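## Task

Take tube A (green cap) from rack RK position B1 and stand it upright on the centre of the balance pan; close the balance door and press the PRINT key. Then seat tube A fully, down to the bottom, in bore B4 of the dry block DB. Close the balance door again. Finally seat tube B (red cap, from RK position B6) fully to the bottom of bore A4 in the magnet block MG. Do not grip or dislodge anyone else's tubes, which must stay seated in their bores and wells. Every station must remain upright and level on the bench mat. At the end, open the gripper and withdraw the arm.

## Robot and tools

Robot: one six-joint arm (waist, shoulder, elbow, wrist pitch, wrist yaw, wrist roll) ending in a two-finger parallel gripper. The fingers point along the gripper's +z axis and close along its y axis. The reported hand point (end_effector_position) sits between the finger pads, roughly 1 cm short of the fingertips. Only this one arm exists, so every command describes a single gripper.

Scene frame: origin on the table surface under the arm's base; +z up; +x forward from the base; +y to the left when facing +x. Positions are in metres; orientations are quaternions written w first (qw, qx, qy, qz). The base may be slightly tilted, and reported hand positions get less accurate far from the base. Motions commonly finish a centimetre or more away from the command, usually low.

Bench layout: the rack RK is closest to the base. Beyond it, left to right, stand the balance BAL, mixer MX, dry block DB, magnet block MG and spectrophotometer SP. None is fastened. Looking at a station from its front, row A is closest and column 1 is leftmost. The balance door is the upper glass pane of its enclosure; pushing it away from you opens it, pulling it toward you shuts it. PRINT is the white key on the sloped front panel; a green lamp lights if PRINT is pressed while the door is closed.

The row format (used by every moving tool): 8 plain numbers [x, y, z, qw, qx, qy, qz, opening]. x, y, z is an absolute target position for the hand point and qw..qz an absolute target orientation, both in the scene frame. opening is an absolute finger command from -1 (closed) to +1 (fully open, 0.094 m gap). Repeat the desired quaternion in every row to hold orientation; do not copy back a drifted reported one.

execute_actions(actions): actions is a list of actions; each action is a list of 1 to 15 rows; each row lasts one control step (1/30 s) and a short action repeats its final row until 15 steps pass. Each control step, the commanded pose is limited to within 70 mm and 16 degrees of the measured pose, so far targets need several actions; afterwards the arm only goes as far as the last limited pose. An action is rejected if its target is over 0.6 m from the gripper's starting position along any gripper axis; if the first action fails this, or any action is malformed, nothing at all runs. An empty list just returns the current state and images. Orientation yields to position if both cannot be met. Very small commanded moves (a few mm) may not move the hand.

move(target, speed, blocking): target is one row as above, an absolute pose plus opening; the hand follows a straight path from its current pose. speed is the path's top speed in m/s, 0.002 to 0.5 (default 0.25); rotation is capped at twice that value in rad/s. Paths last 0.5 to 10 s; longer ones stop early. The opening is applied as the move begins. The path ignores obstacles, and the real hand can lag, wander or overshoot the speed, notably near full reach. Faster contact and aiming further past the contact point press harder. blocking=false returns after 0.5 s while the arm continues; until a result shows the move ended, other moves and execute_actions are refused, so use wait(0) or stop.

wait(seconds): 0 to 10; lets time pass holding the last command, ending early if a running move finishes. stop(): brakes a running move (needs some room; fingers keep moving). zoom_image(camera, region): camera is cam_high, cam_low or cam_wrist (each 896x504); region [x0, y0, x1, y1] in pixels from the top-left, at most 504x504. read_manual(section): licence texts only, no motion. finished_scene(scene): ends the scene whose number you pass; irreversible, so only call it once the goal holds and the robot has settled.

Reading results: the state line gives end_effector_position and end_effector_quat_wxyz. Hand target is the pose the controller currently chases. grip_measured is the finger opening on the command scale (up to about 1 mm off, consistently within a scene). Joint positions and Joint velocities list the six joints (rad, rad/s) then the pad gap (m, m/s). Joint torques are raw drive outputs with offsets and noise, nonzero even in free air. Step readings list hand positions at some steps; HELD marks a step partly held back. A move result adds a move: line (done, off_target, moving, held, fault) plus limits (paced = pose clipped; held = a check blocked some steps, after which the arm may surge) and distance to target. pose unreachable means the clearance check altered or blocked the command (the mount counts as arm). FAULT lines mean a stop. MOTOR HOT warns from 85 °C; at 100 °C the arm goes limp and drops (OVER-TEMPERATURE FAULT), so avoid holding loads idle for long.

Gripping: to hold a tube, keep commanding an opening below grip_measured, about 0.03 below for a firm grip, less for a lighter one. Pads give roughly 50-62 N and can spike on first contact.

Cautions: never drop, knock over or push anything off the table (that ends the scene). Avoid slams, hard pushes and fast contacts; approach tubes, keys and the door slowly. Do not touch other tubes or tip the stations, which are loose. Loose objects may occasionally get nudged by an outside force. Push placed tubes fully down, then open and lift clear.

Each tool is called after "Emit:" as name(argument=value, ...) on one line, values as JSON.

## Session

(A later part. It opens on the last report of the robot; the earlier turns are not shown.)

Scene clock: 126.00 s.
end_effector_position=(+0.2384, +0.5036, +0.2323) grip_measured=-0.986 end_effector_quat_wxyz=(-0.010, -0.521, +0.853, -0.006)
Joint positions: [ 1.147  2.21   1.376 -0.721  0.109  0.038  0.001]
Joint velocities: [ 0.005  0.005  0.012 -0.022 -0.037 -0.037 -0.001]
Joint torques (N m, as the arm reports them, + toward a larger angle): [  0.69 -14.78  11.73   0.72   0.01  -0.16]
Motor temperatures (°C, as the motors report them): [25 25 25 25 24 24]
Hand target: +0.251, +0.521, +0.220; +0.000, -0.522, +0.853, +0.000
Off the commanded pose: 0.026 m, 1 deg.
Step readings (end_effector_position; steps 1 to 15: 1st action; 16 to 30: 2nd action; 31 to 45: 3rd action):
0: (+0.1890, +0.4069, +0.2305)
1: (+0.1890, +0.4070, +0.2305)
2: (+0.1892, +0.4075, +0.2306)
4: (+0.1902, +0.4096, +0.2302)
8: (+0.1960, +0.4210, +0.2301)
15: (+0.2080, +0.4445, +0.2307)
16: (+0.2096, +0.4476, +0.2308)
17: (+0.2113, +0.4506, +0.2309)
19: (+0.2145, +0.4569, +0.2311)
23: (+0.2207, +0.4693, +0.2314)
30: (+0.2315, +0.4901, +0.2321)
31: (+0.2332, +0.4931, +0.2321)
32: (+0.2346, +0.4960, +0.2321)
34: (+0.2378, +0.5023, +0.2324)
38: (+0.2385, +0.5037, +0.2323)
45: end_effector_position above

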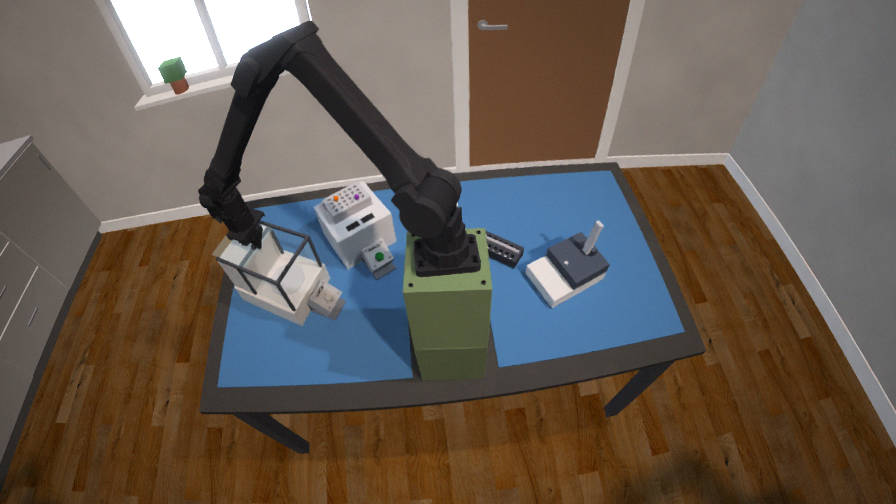

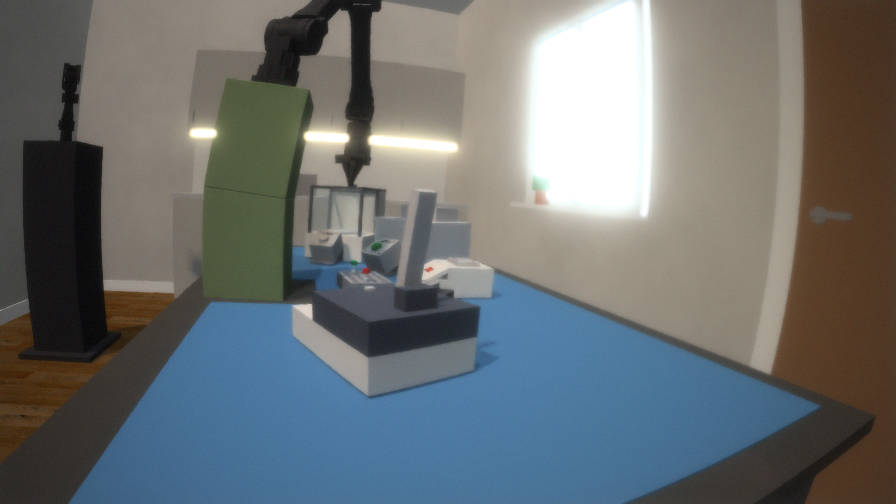

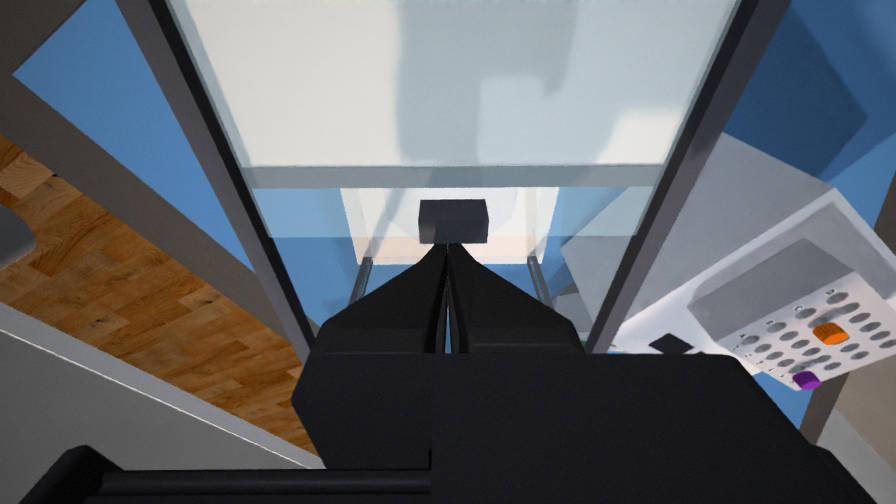

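Emit:
move(target=[0.225,0.48,0.29,0,-0.522,0.853,0,-0.4], speed=0.15)

Emit:
move(target=[0.2,0.2,0.29,0.1,-0.3,0.95,0.03,-0.4])

Emit:
move(target=[0.205,0.05,0.12,0.1385,-0.086,0.986,0.012,-0.4], speed=0.2)

Scene clock: 145.47 s.
end_effector_position=(+0.2312, +0.4838, +0.2919) grip_measured=-0.402 end_effector_quat_wxyz=(+0.007, -0.523, +0.852, +0.005)
Joint positions: [ 1.155  2.04   1.262 -0.737  0.108  0.038  0.028]
Joint velocities: [-0.005 -0.005 -0.007 -0.017  0.022  0.022 -0.   ]
Joint torques (N m, as the arm reports them, + toward a larger angle): [  1.87 -16.7    6.33  -0.17   0.06   0.07]
Motor temperatures (°C, as the motors report them): [25 26 27 25 24 24]
Hand target: +0.225, +0.480, +0.290; -0.000, -0.522, +0.853, -0.000
Off the commanded pose: 0.008 m, 1 deg.
move: done

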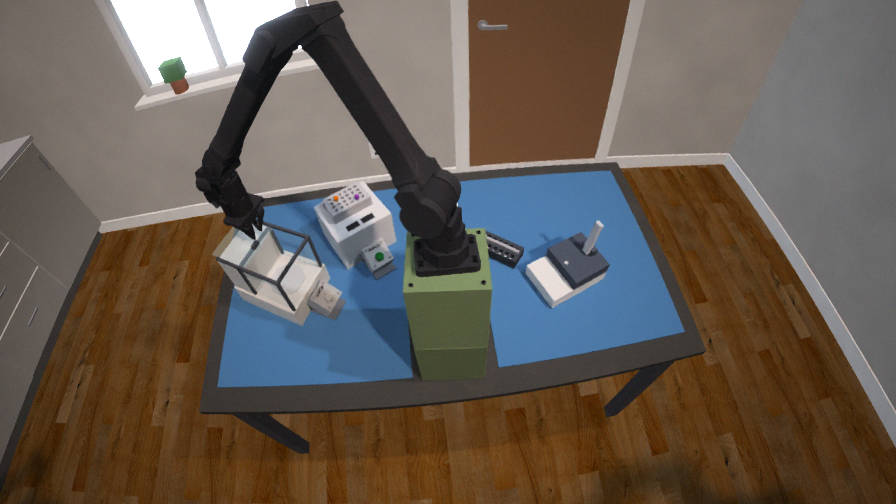

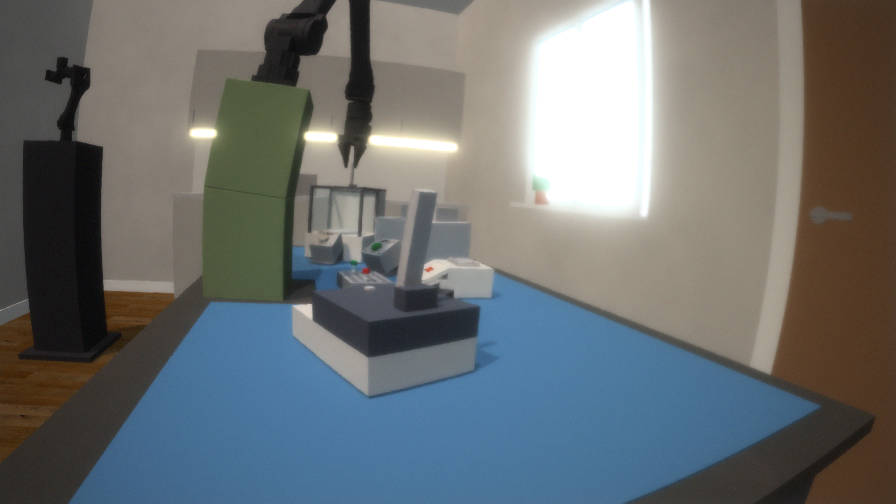

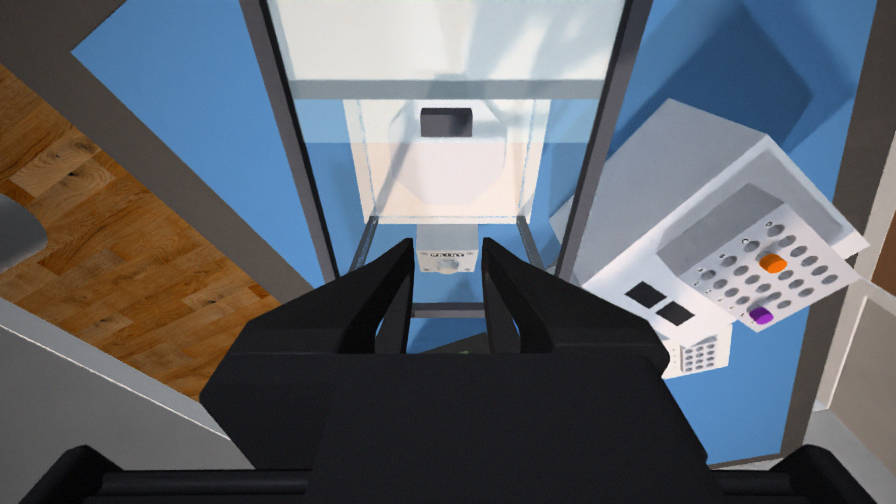

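Scene clock: 147.10 s.
end_effector_position=(+0.1950, +0.1955, +0.2842) grip_measured=-0.402 end_effector_quat_wxyz=(+0.091, -0.306, +0.947, +0.021)
Joint positions: [ 0.861  1.563  0.355 -0.114  0.149  0.198  0.028]
Joint velocities: [-0.005 -0.015  0.002 -0.007 -0.037 -0.007 -0.   ]
Joint torques (N m, as the arm reports them, + toward a larger angle): [-0.18 -8.25  3.73  1.11 -0.06  0.01]
Motor temperatures (°C, as the motors report them): [25 26 27 25 24 24]
Hand target: +0.200, +0.200, +0.288; +0.102, -0.300, +0.948, +0.028
Off the commanded pose: 0.009 m, 2 deg.
move: done

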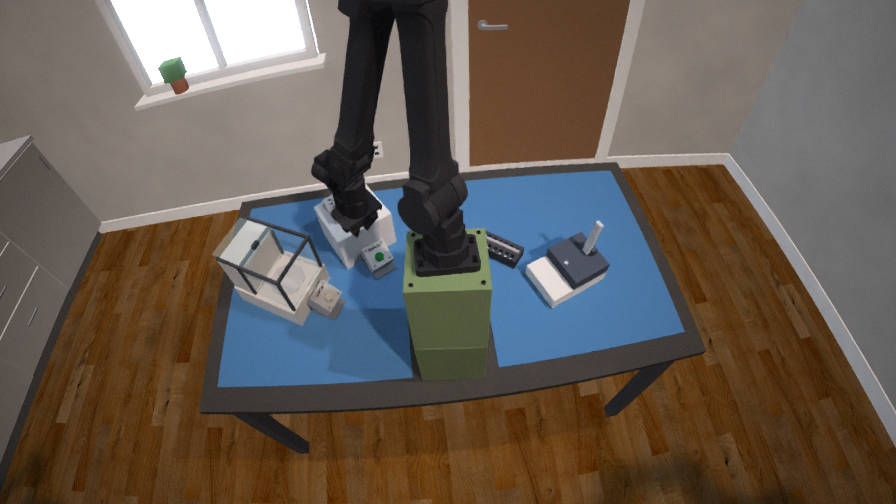

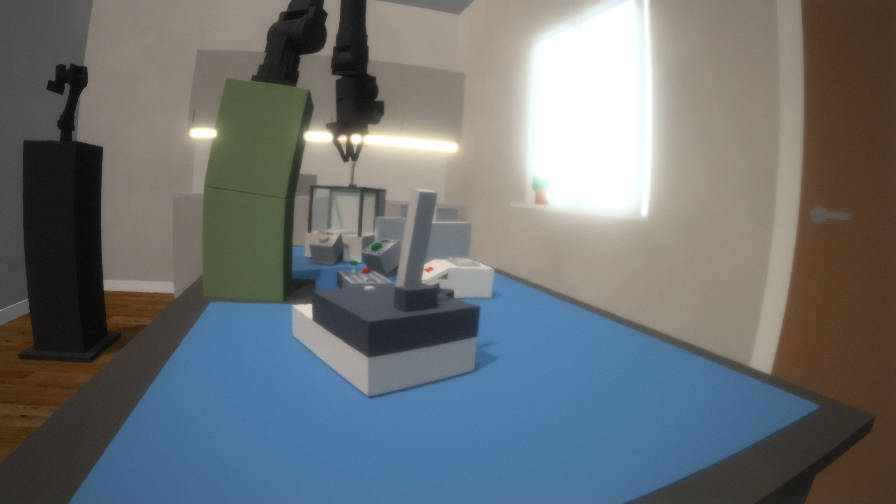

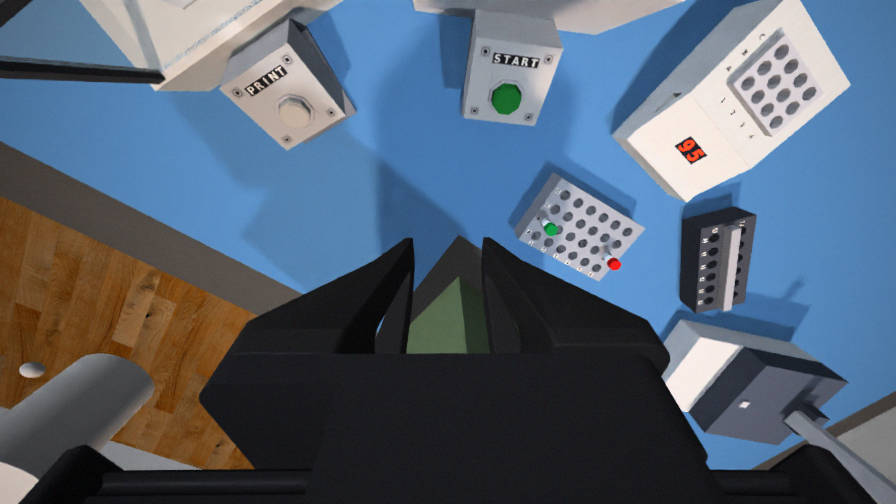

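Scene clock: 148.77 s.
end_effector_position=(+0.2057, +0.0469, +0.1210) grip_measured=-0.402 end_effector_quat_wxyz=(+0.138, -0.079, +0.987, +0.007)
Joint positions: [0.244 2.525 0.329 1.012 0.062 0.057 0.028]
Joint velocities: [-0.005 -0.015 -0.002  0.002 -0.007 -0.007  0.   ]
Joint torques (N m, as the arm reports them, + toward a larger angle): [-0.22 -7.83 -4.99  1.37 -0.15 -0.2 ]
Motor temperatures (°C, as the motors report them): [25 25 26 25 24 24]
Hand target: +0.207, +0.048, +0.118; +0.141, -0.087, +0.986, +0.009
Off the commanded pose: 0.003 m, 1 deg.
move: done

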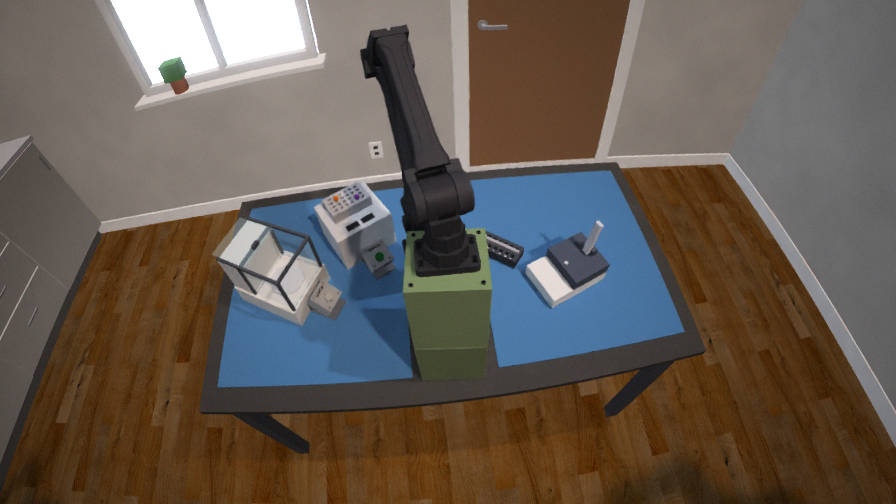

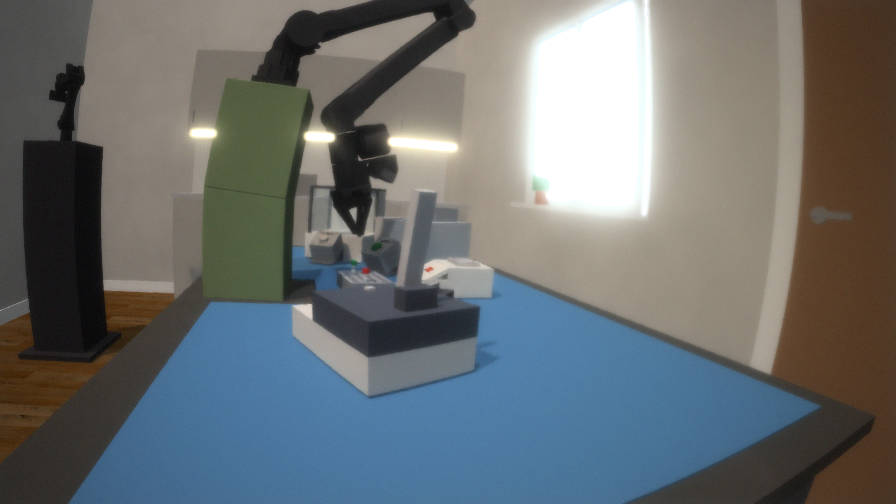

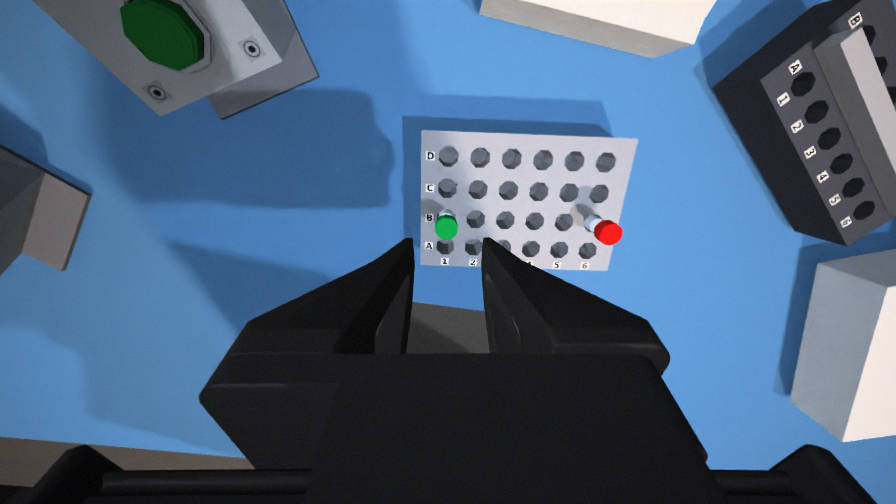

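Emit:
move(target=[0.202,0.047,0.075,0.1385,-0.086,0.986,0.012,-0.4], speed=0.06)

Emit:
zoom_image(camera="cam_low", region=[300,200,420,300])

Scene clock: 157.13 s.
end_effector_position=(+0.2044, +0.0490, +0.0798) grip_measured=-0.402 end_effector_quat_wxyz=(+0.139, -0.083, +0.987, +0.012)
Joint positions: [0.239 2.678 0.424 1.075 0.05  0.045 0.028]
Joint velocities: [ 0.005 -0.005 -0.007 -0.007 -0.037  0.007  0.001]
Joint torques (N m, as the arm reports them, + toward a larger angle): [-0.99 -7.48 -5.3   1.38 -0.15 -0.17]
Motor temperatures (°C, as the motors report them): [25 25 25 25 24 24]
Hand target: +0.202, +0.047, +0.075; +0.138, -0.086, +0.987, +0.012
Off the commanded pose: 0.006 m, 0 deg.
move: done

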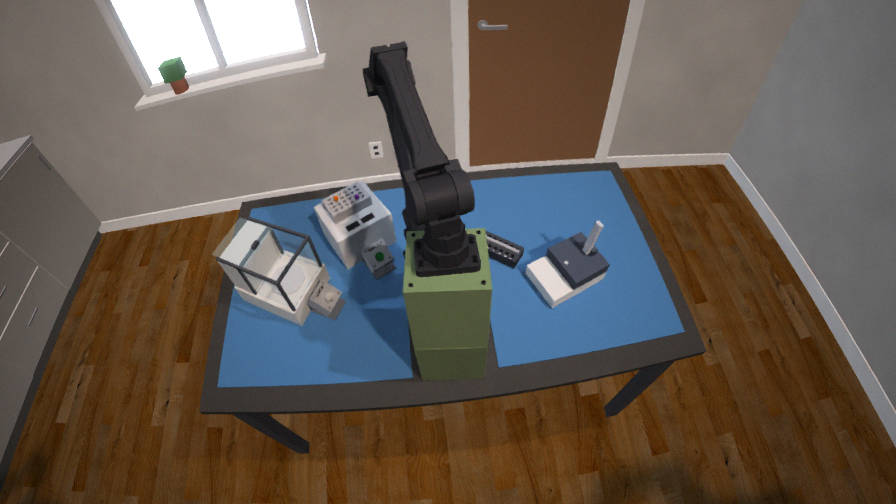

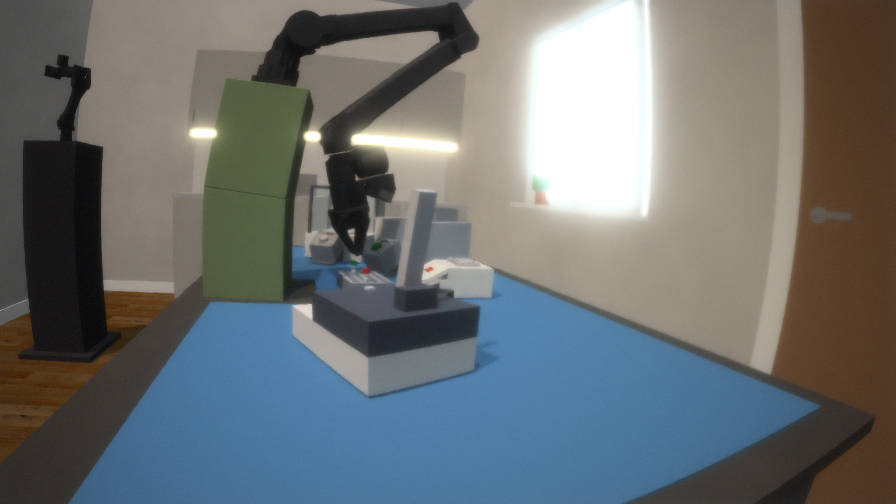

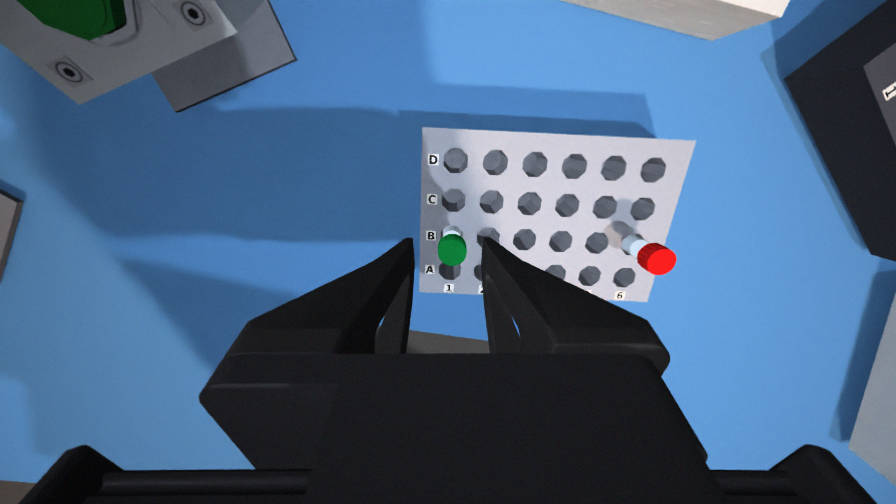

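Region (300, 200, 420, 300) of cam_low's 896x504 image, scaled by 4.200, with more detail than that image has.

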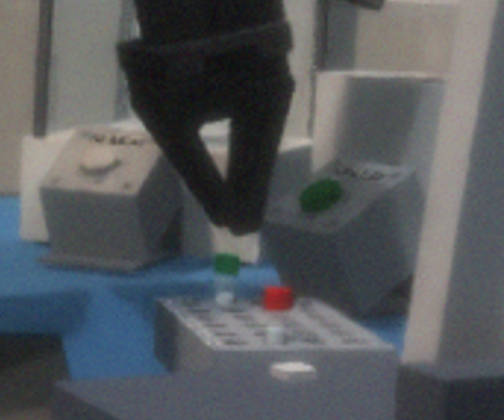

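Emit:
move(target=[0.198,0.044,0.047,0.1385,-0.086,0.986,0.012,-0.4], speed=0.04)

Emit:
zoom_image(camera="cam_low", region=[300,200,420,300])

Scene clock: 163.40 s.
end_effector_position=(+0.2013, +0.0460, +0.0520) grip_measured=-0.402 end_effector_quat_wxyz=(+0.139, -0.083, +0.987, +0.012)
Joint positions: [0.222 2.774 0.487 1.108 0.043 0.029 0.028]
Joint velocities: [-0.024 -0.015  0.007  0.002 -0.022 -0.095  0.002]
Joint torques (N m, as the arm reports them, + toward a larger angle): [-1.01 -7.25 -5.46  1.41 -0.15 -0.2 ]
Motor temperatures (°C, as the motors report them): [25 25 25 25 24 24]
Hand target: +0.198, +0.044, +0.047; +0.138, -0.086, +0.987, +0.012
Off the commanded pose: 0.006 m, 0 deg.
move: done

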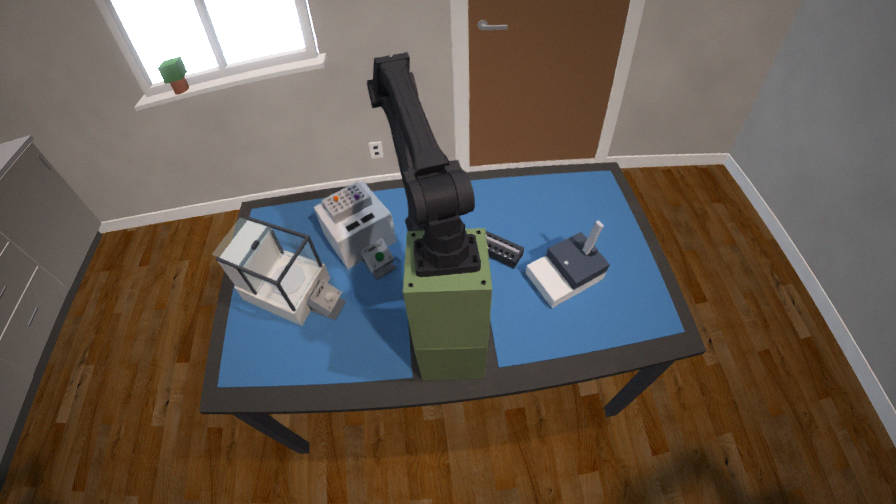

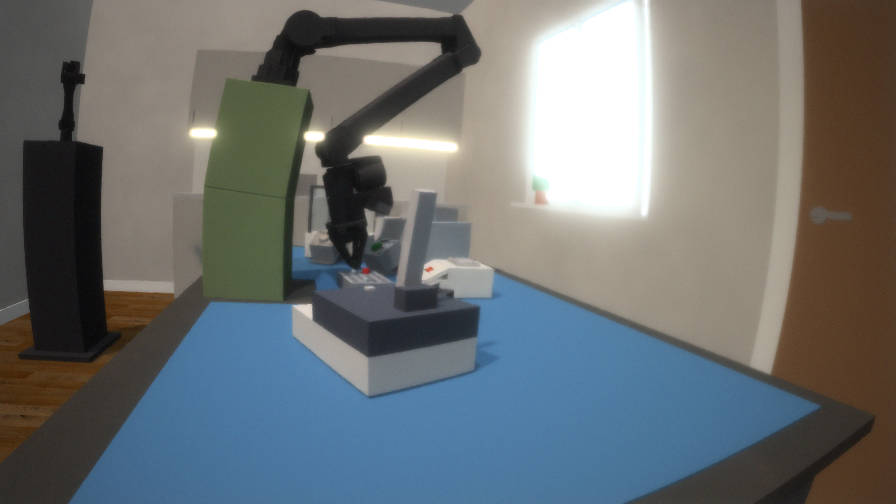

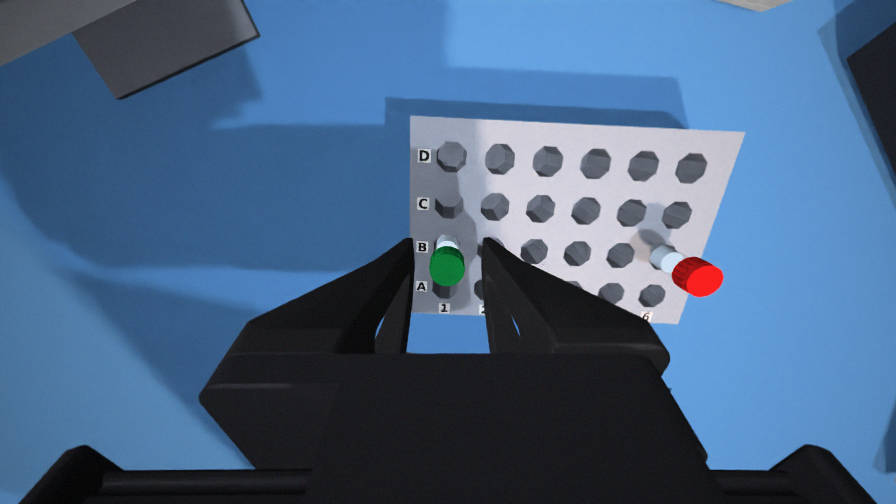

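Region (300, 200, 420, 300) of cam_low's 896x504 image, scaled by 4.200, with more detail than that image has.

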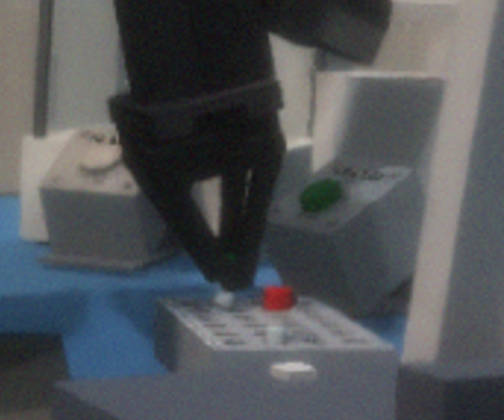

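Emit:
execute_actions(actions=[[[0.198,0.044,0.047,0.1385,-0.086,0.986,0.012,-0.55],[0.198,0.044,0.047,0.1385,-0.086,0.986,0.012,-0.62],[0.198,0.044,0.047,0.1385,-0.086,0.986,0.012,-0.66],[0.198,0.044,0.047,0.1385,-0.086,0.986,0.012,-0.69],[0.198,0.044,0.047,0.1385,-0.086,0.986,0.012,-0.71],[0.198,0.044,0.047,0.1385,-0.086,0.986,0.012,-0.73],[0.198,0.044,0.047,0.1385,-0.086,0.986,0.012,-0.75]]])

Scene clock: 168.73 s.
end_effector_position=(+0.2014, +0.0461, +0.0521) grip_measured=-0.743 end_effector_quat_wxyz=(+0.139, -0.083, +0.987, +0.012)
Joint positions: [0.222 2.774 0.487 1.108 0.043 0.028 0.012]
Joint velocities: [ 0.005 -0.015 -0.007  0.002  0.007 -0.081  0.   ]
Joint torques (N m, as the arm reports them, + toward a larger angle): [-0.94 -7.31 -5.47  1.37 -0.15 -0.18]
Motor temperatures (°C, as the motors report them): [25 25 25 25 24 24]
Hand target: +0.198, +0.044, +0.047; +0.138, -0.086, +0.987, +0.012
Off the commanded pose: 0.006 m, 0 deg.
Step readings (end_effector_position):
0: (+0.2014, +0.0461, +0.0521)
1: (+0.2014, +0.0461, +0.0521)
2: (+0.2014, +0.0461, +0.0521)
4: (+0.2014, +0.0461, +0.0521)
8: (+0.2014, +0.0461, +0.0521)
15: end_effector_position above

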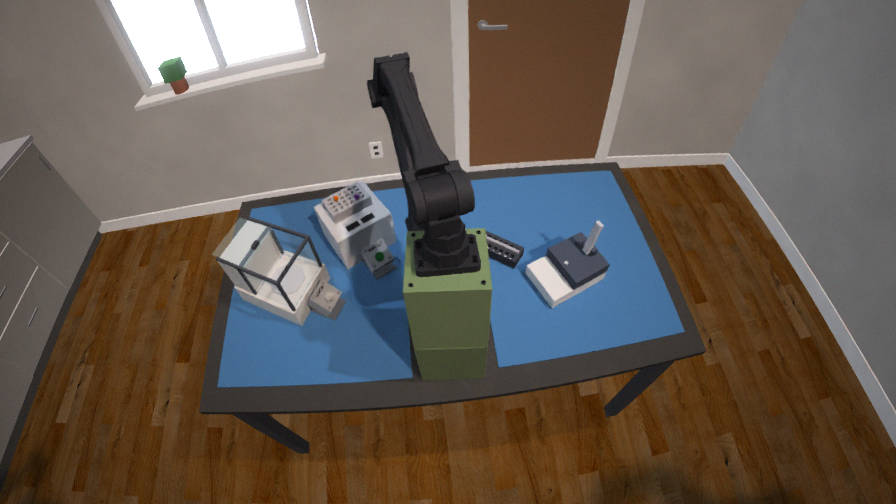

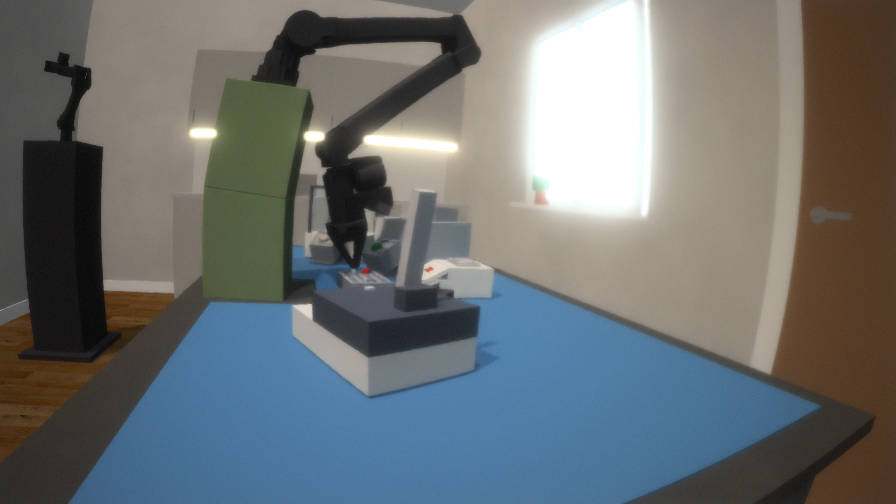

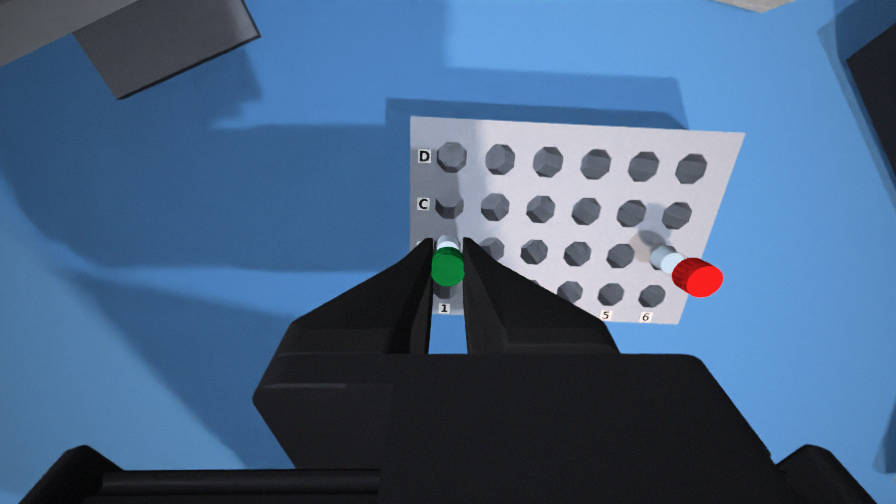

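Emit:
move(target=[0.202,0.046,0.12,0.1385,-0.086,0.986,0.012,-0.78], speed=0.05)

Emit:
zoom_image(camera="cam_low", region=[300,200,420,300])

Scene clock: 174.33 s.
end_effector_position=(+0.2147, +0.0471, +0.1121) grip_measured=-0.766 end_effector_quat_wxyz=(+0.152, -0.083, +0.985, +0.014)
Joint positions: [0.223 2.561 0.356 1.053 0.043 0.028 0.011]
Joint velocities: [-0.024 -0.005 -0.007 -0.022 -0.007 -0.037  0.   ]
Joint torques (N m, as the arm reports them, + toward a larger angle): [  0.31 -10.13  -8.48   0.33   0.09  -0.01]
Motor temperatures (°C, as the motors report them): [25 25 25 25 24 24]
Hand target: +0.202, +0.046, +0.120; +0.139, -0.086, +0.987, +0.012
Off the commanded pose: 0.015 m, 2 deg.
move: off_target

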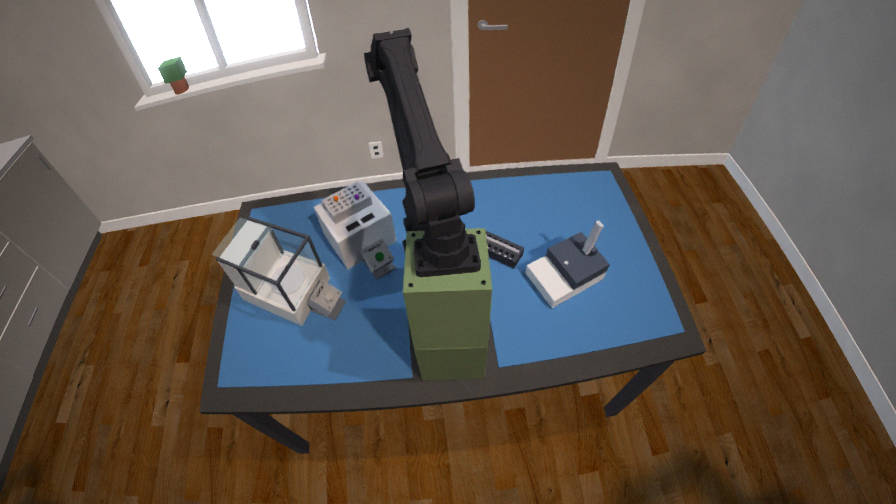

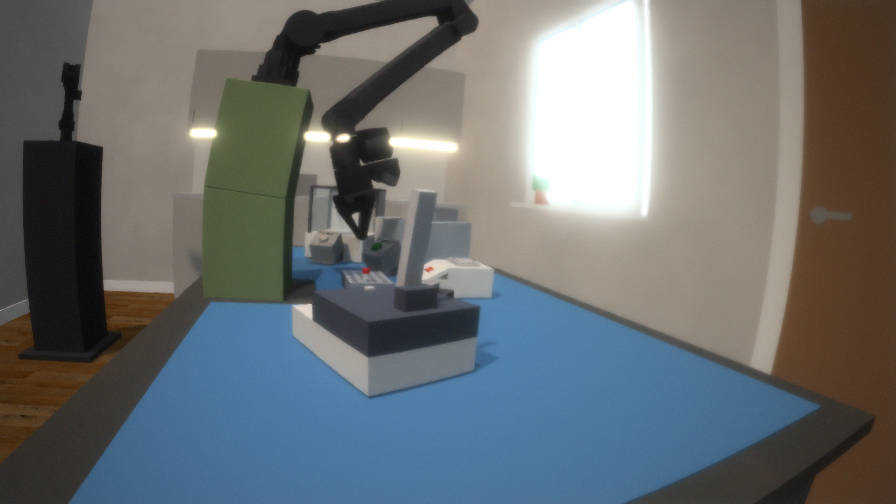

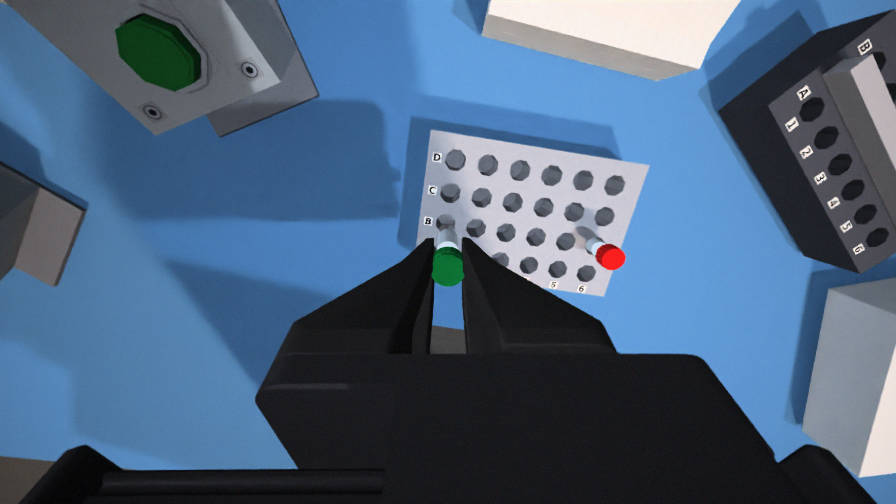

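Region (300, 200, 420, 300) of cam_low's 896x504 image, scaled by 4.200, with more detail than that image has.

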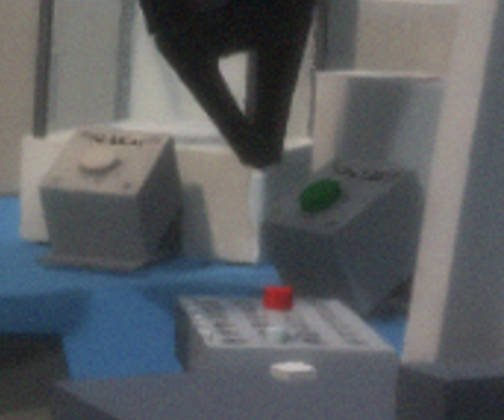

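Emit:
move(target=[0.23,0.1,0.31,0.1385,-0.086,0.986,0.012,-0.80], speed=0.2)

Emit:
zoom_image(camera="cam_low", region=[310,90,430,190])

Emit:
zoom_image(camera="cam_wrist", region=[388,200,508,300])

Scene clock: 182.03 s.
end_effector_position=(+0.2197, +0.0947, +0.3089) grip_measured=-0.781 end_effector_quat_wxyz=(+0.133, -0.091, +0.987, +0.012)
Joint positions: [ 0.505  1.301  0.202 -0.116  0.143  0.279  0.01 ]
Joint velocities: [-0.015 -0.024 -0.007 -0.012  0.022  0.081 -0.   ]
Joint torques (N m, as the arm reports them, + toward a larger angle): [ 0.29 -4.4   6.72  0.27  0.18  0.09]
Motor temperatures (°C, as the motors report them): [25 25 25 25 24 24]
Hand target: +0.229, +0.101, +0.312; +0.138, -0.086, +0.987, +0.014
Off the commanded pose: 0.012 m, 1 deg.
move: off_target

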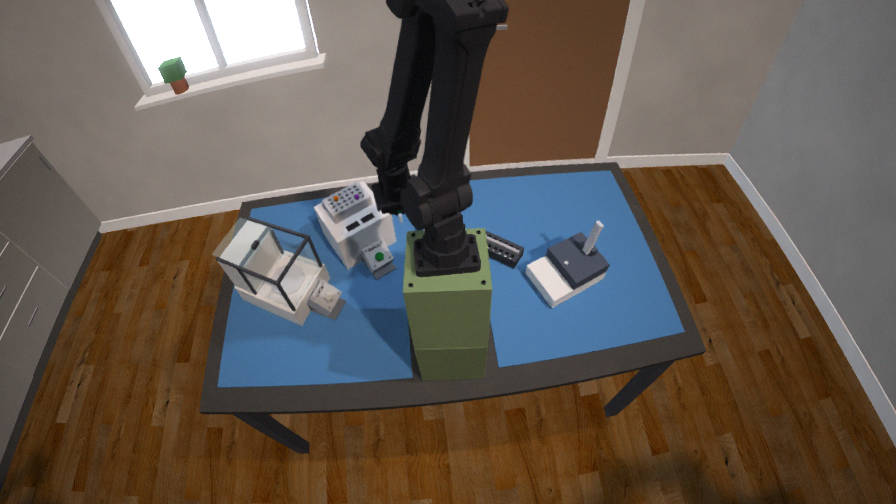

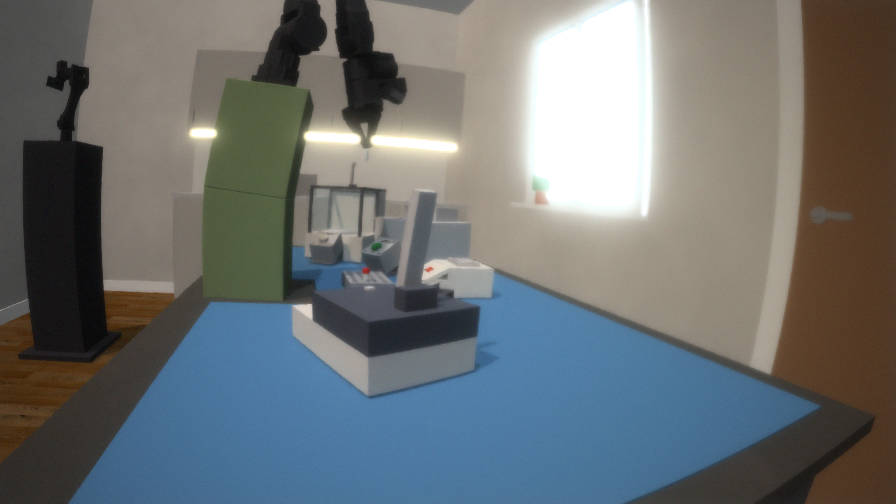

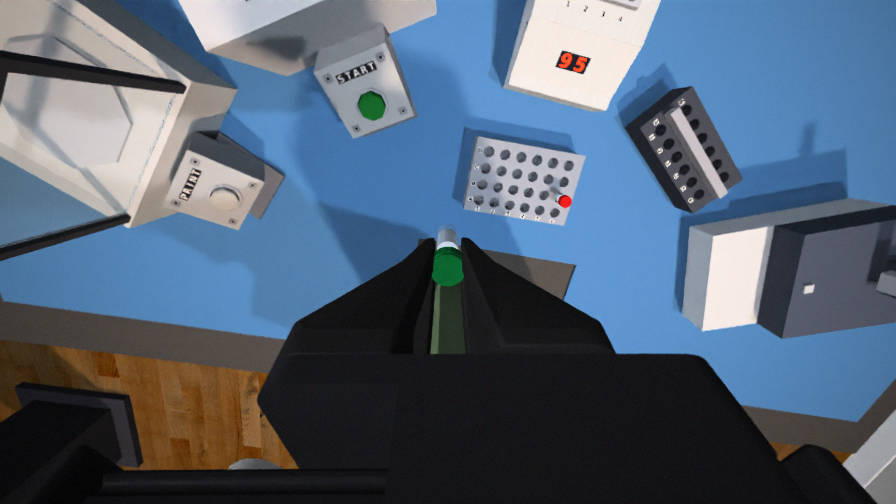

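Region (310, 90, 430, 190) of cam_low's 896x504 image, scaled by 4.200, with more detail than that image has.

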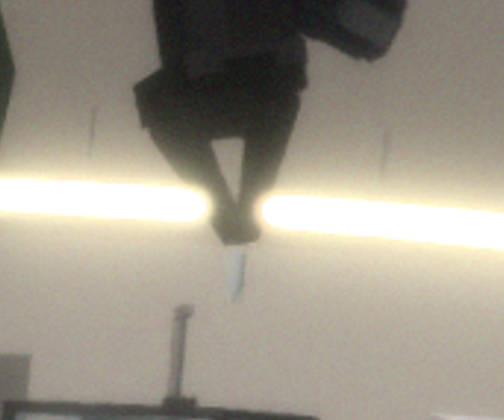

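Region (388, 200, 508, 300) of cam_wrist's 896x504 image, scaled by 4.200, with more detail than that image has.

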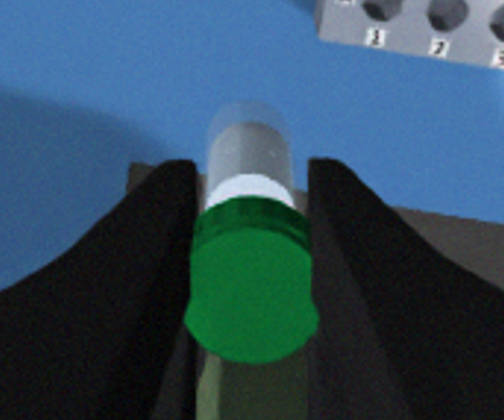

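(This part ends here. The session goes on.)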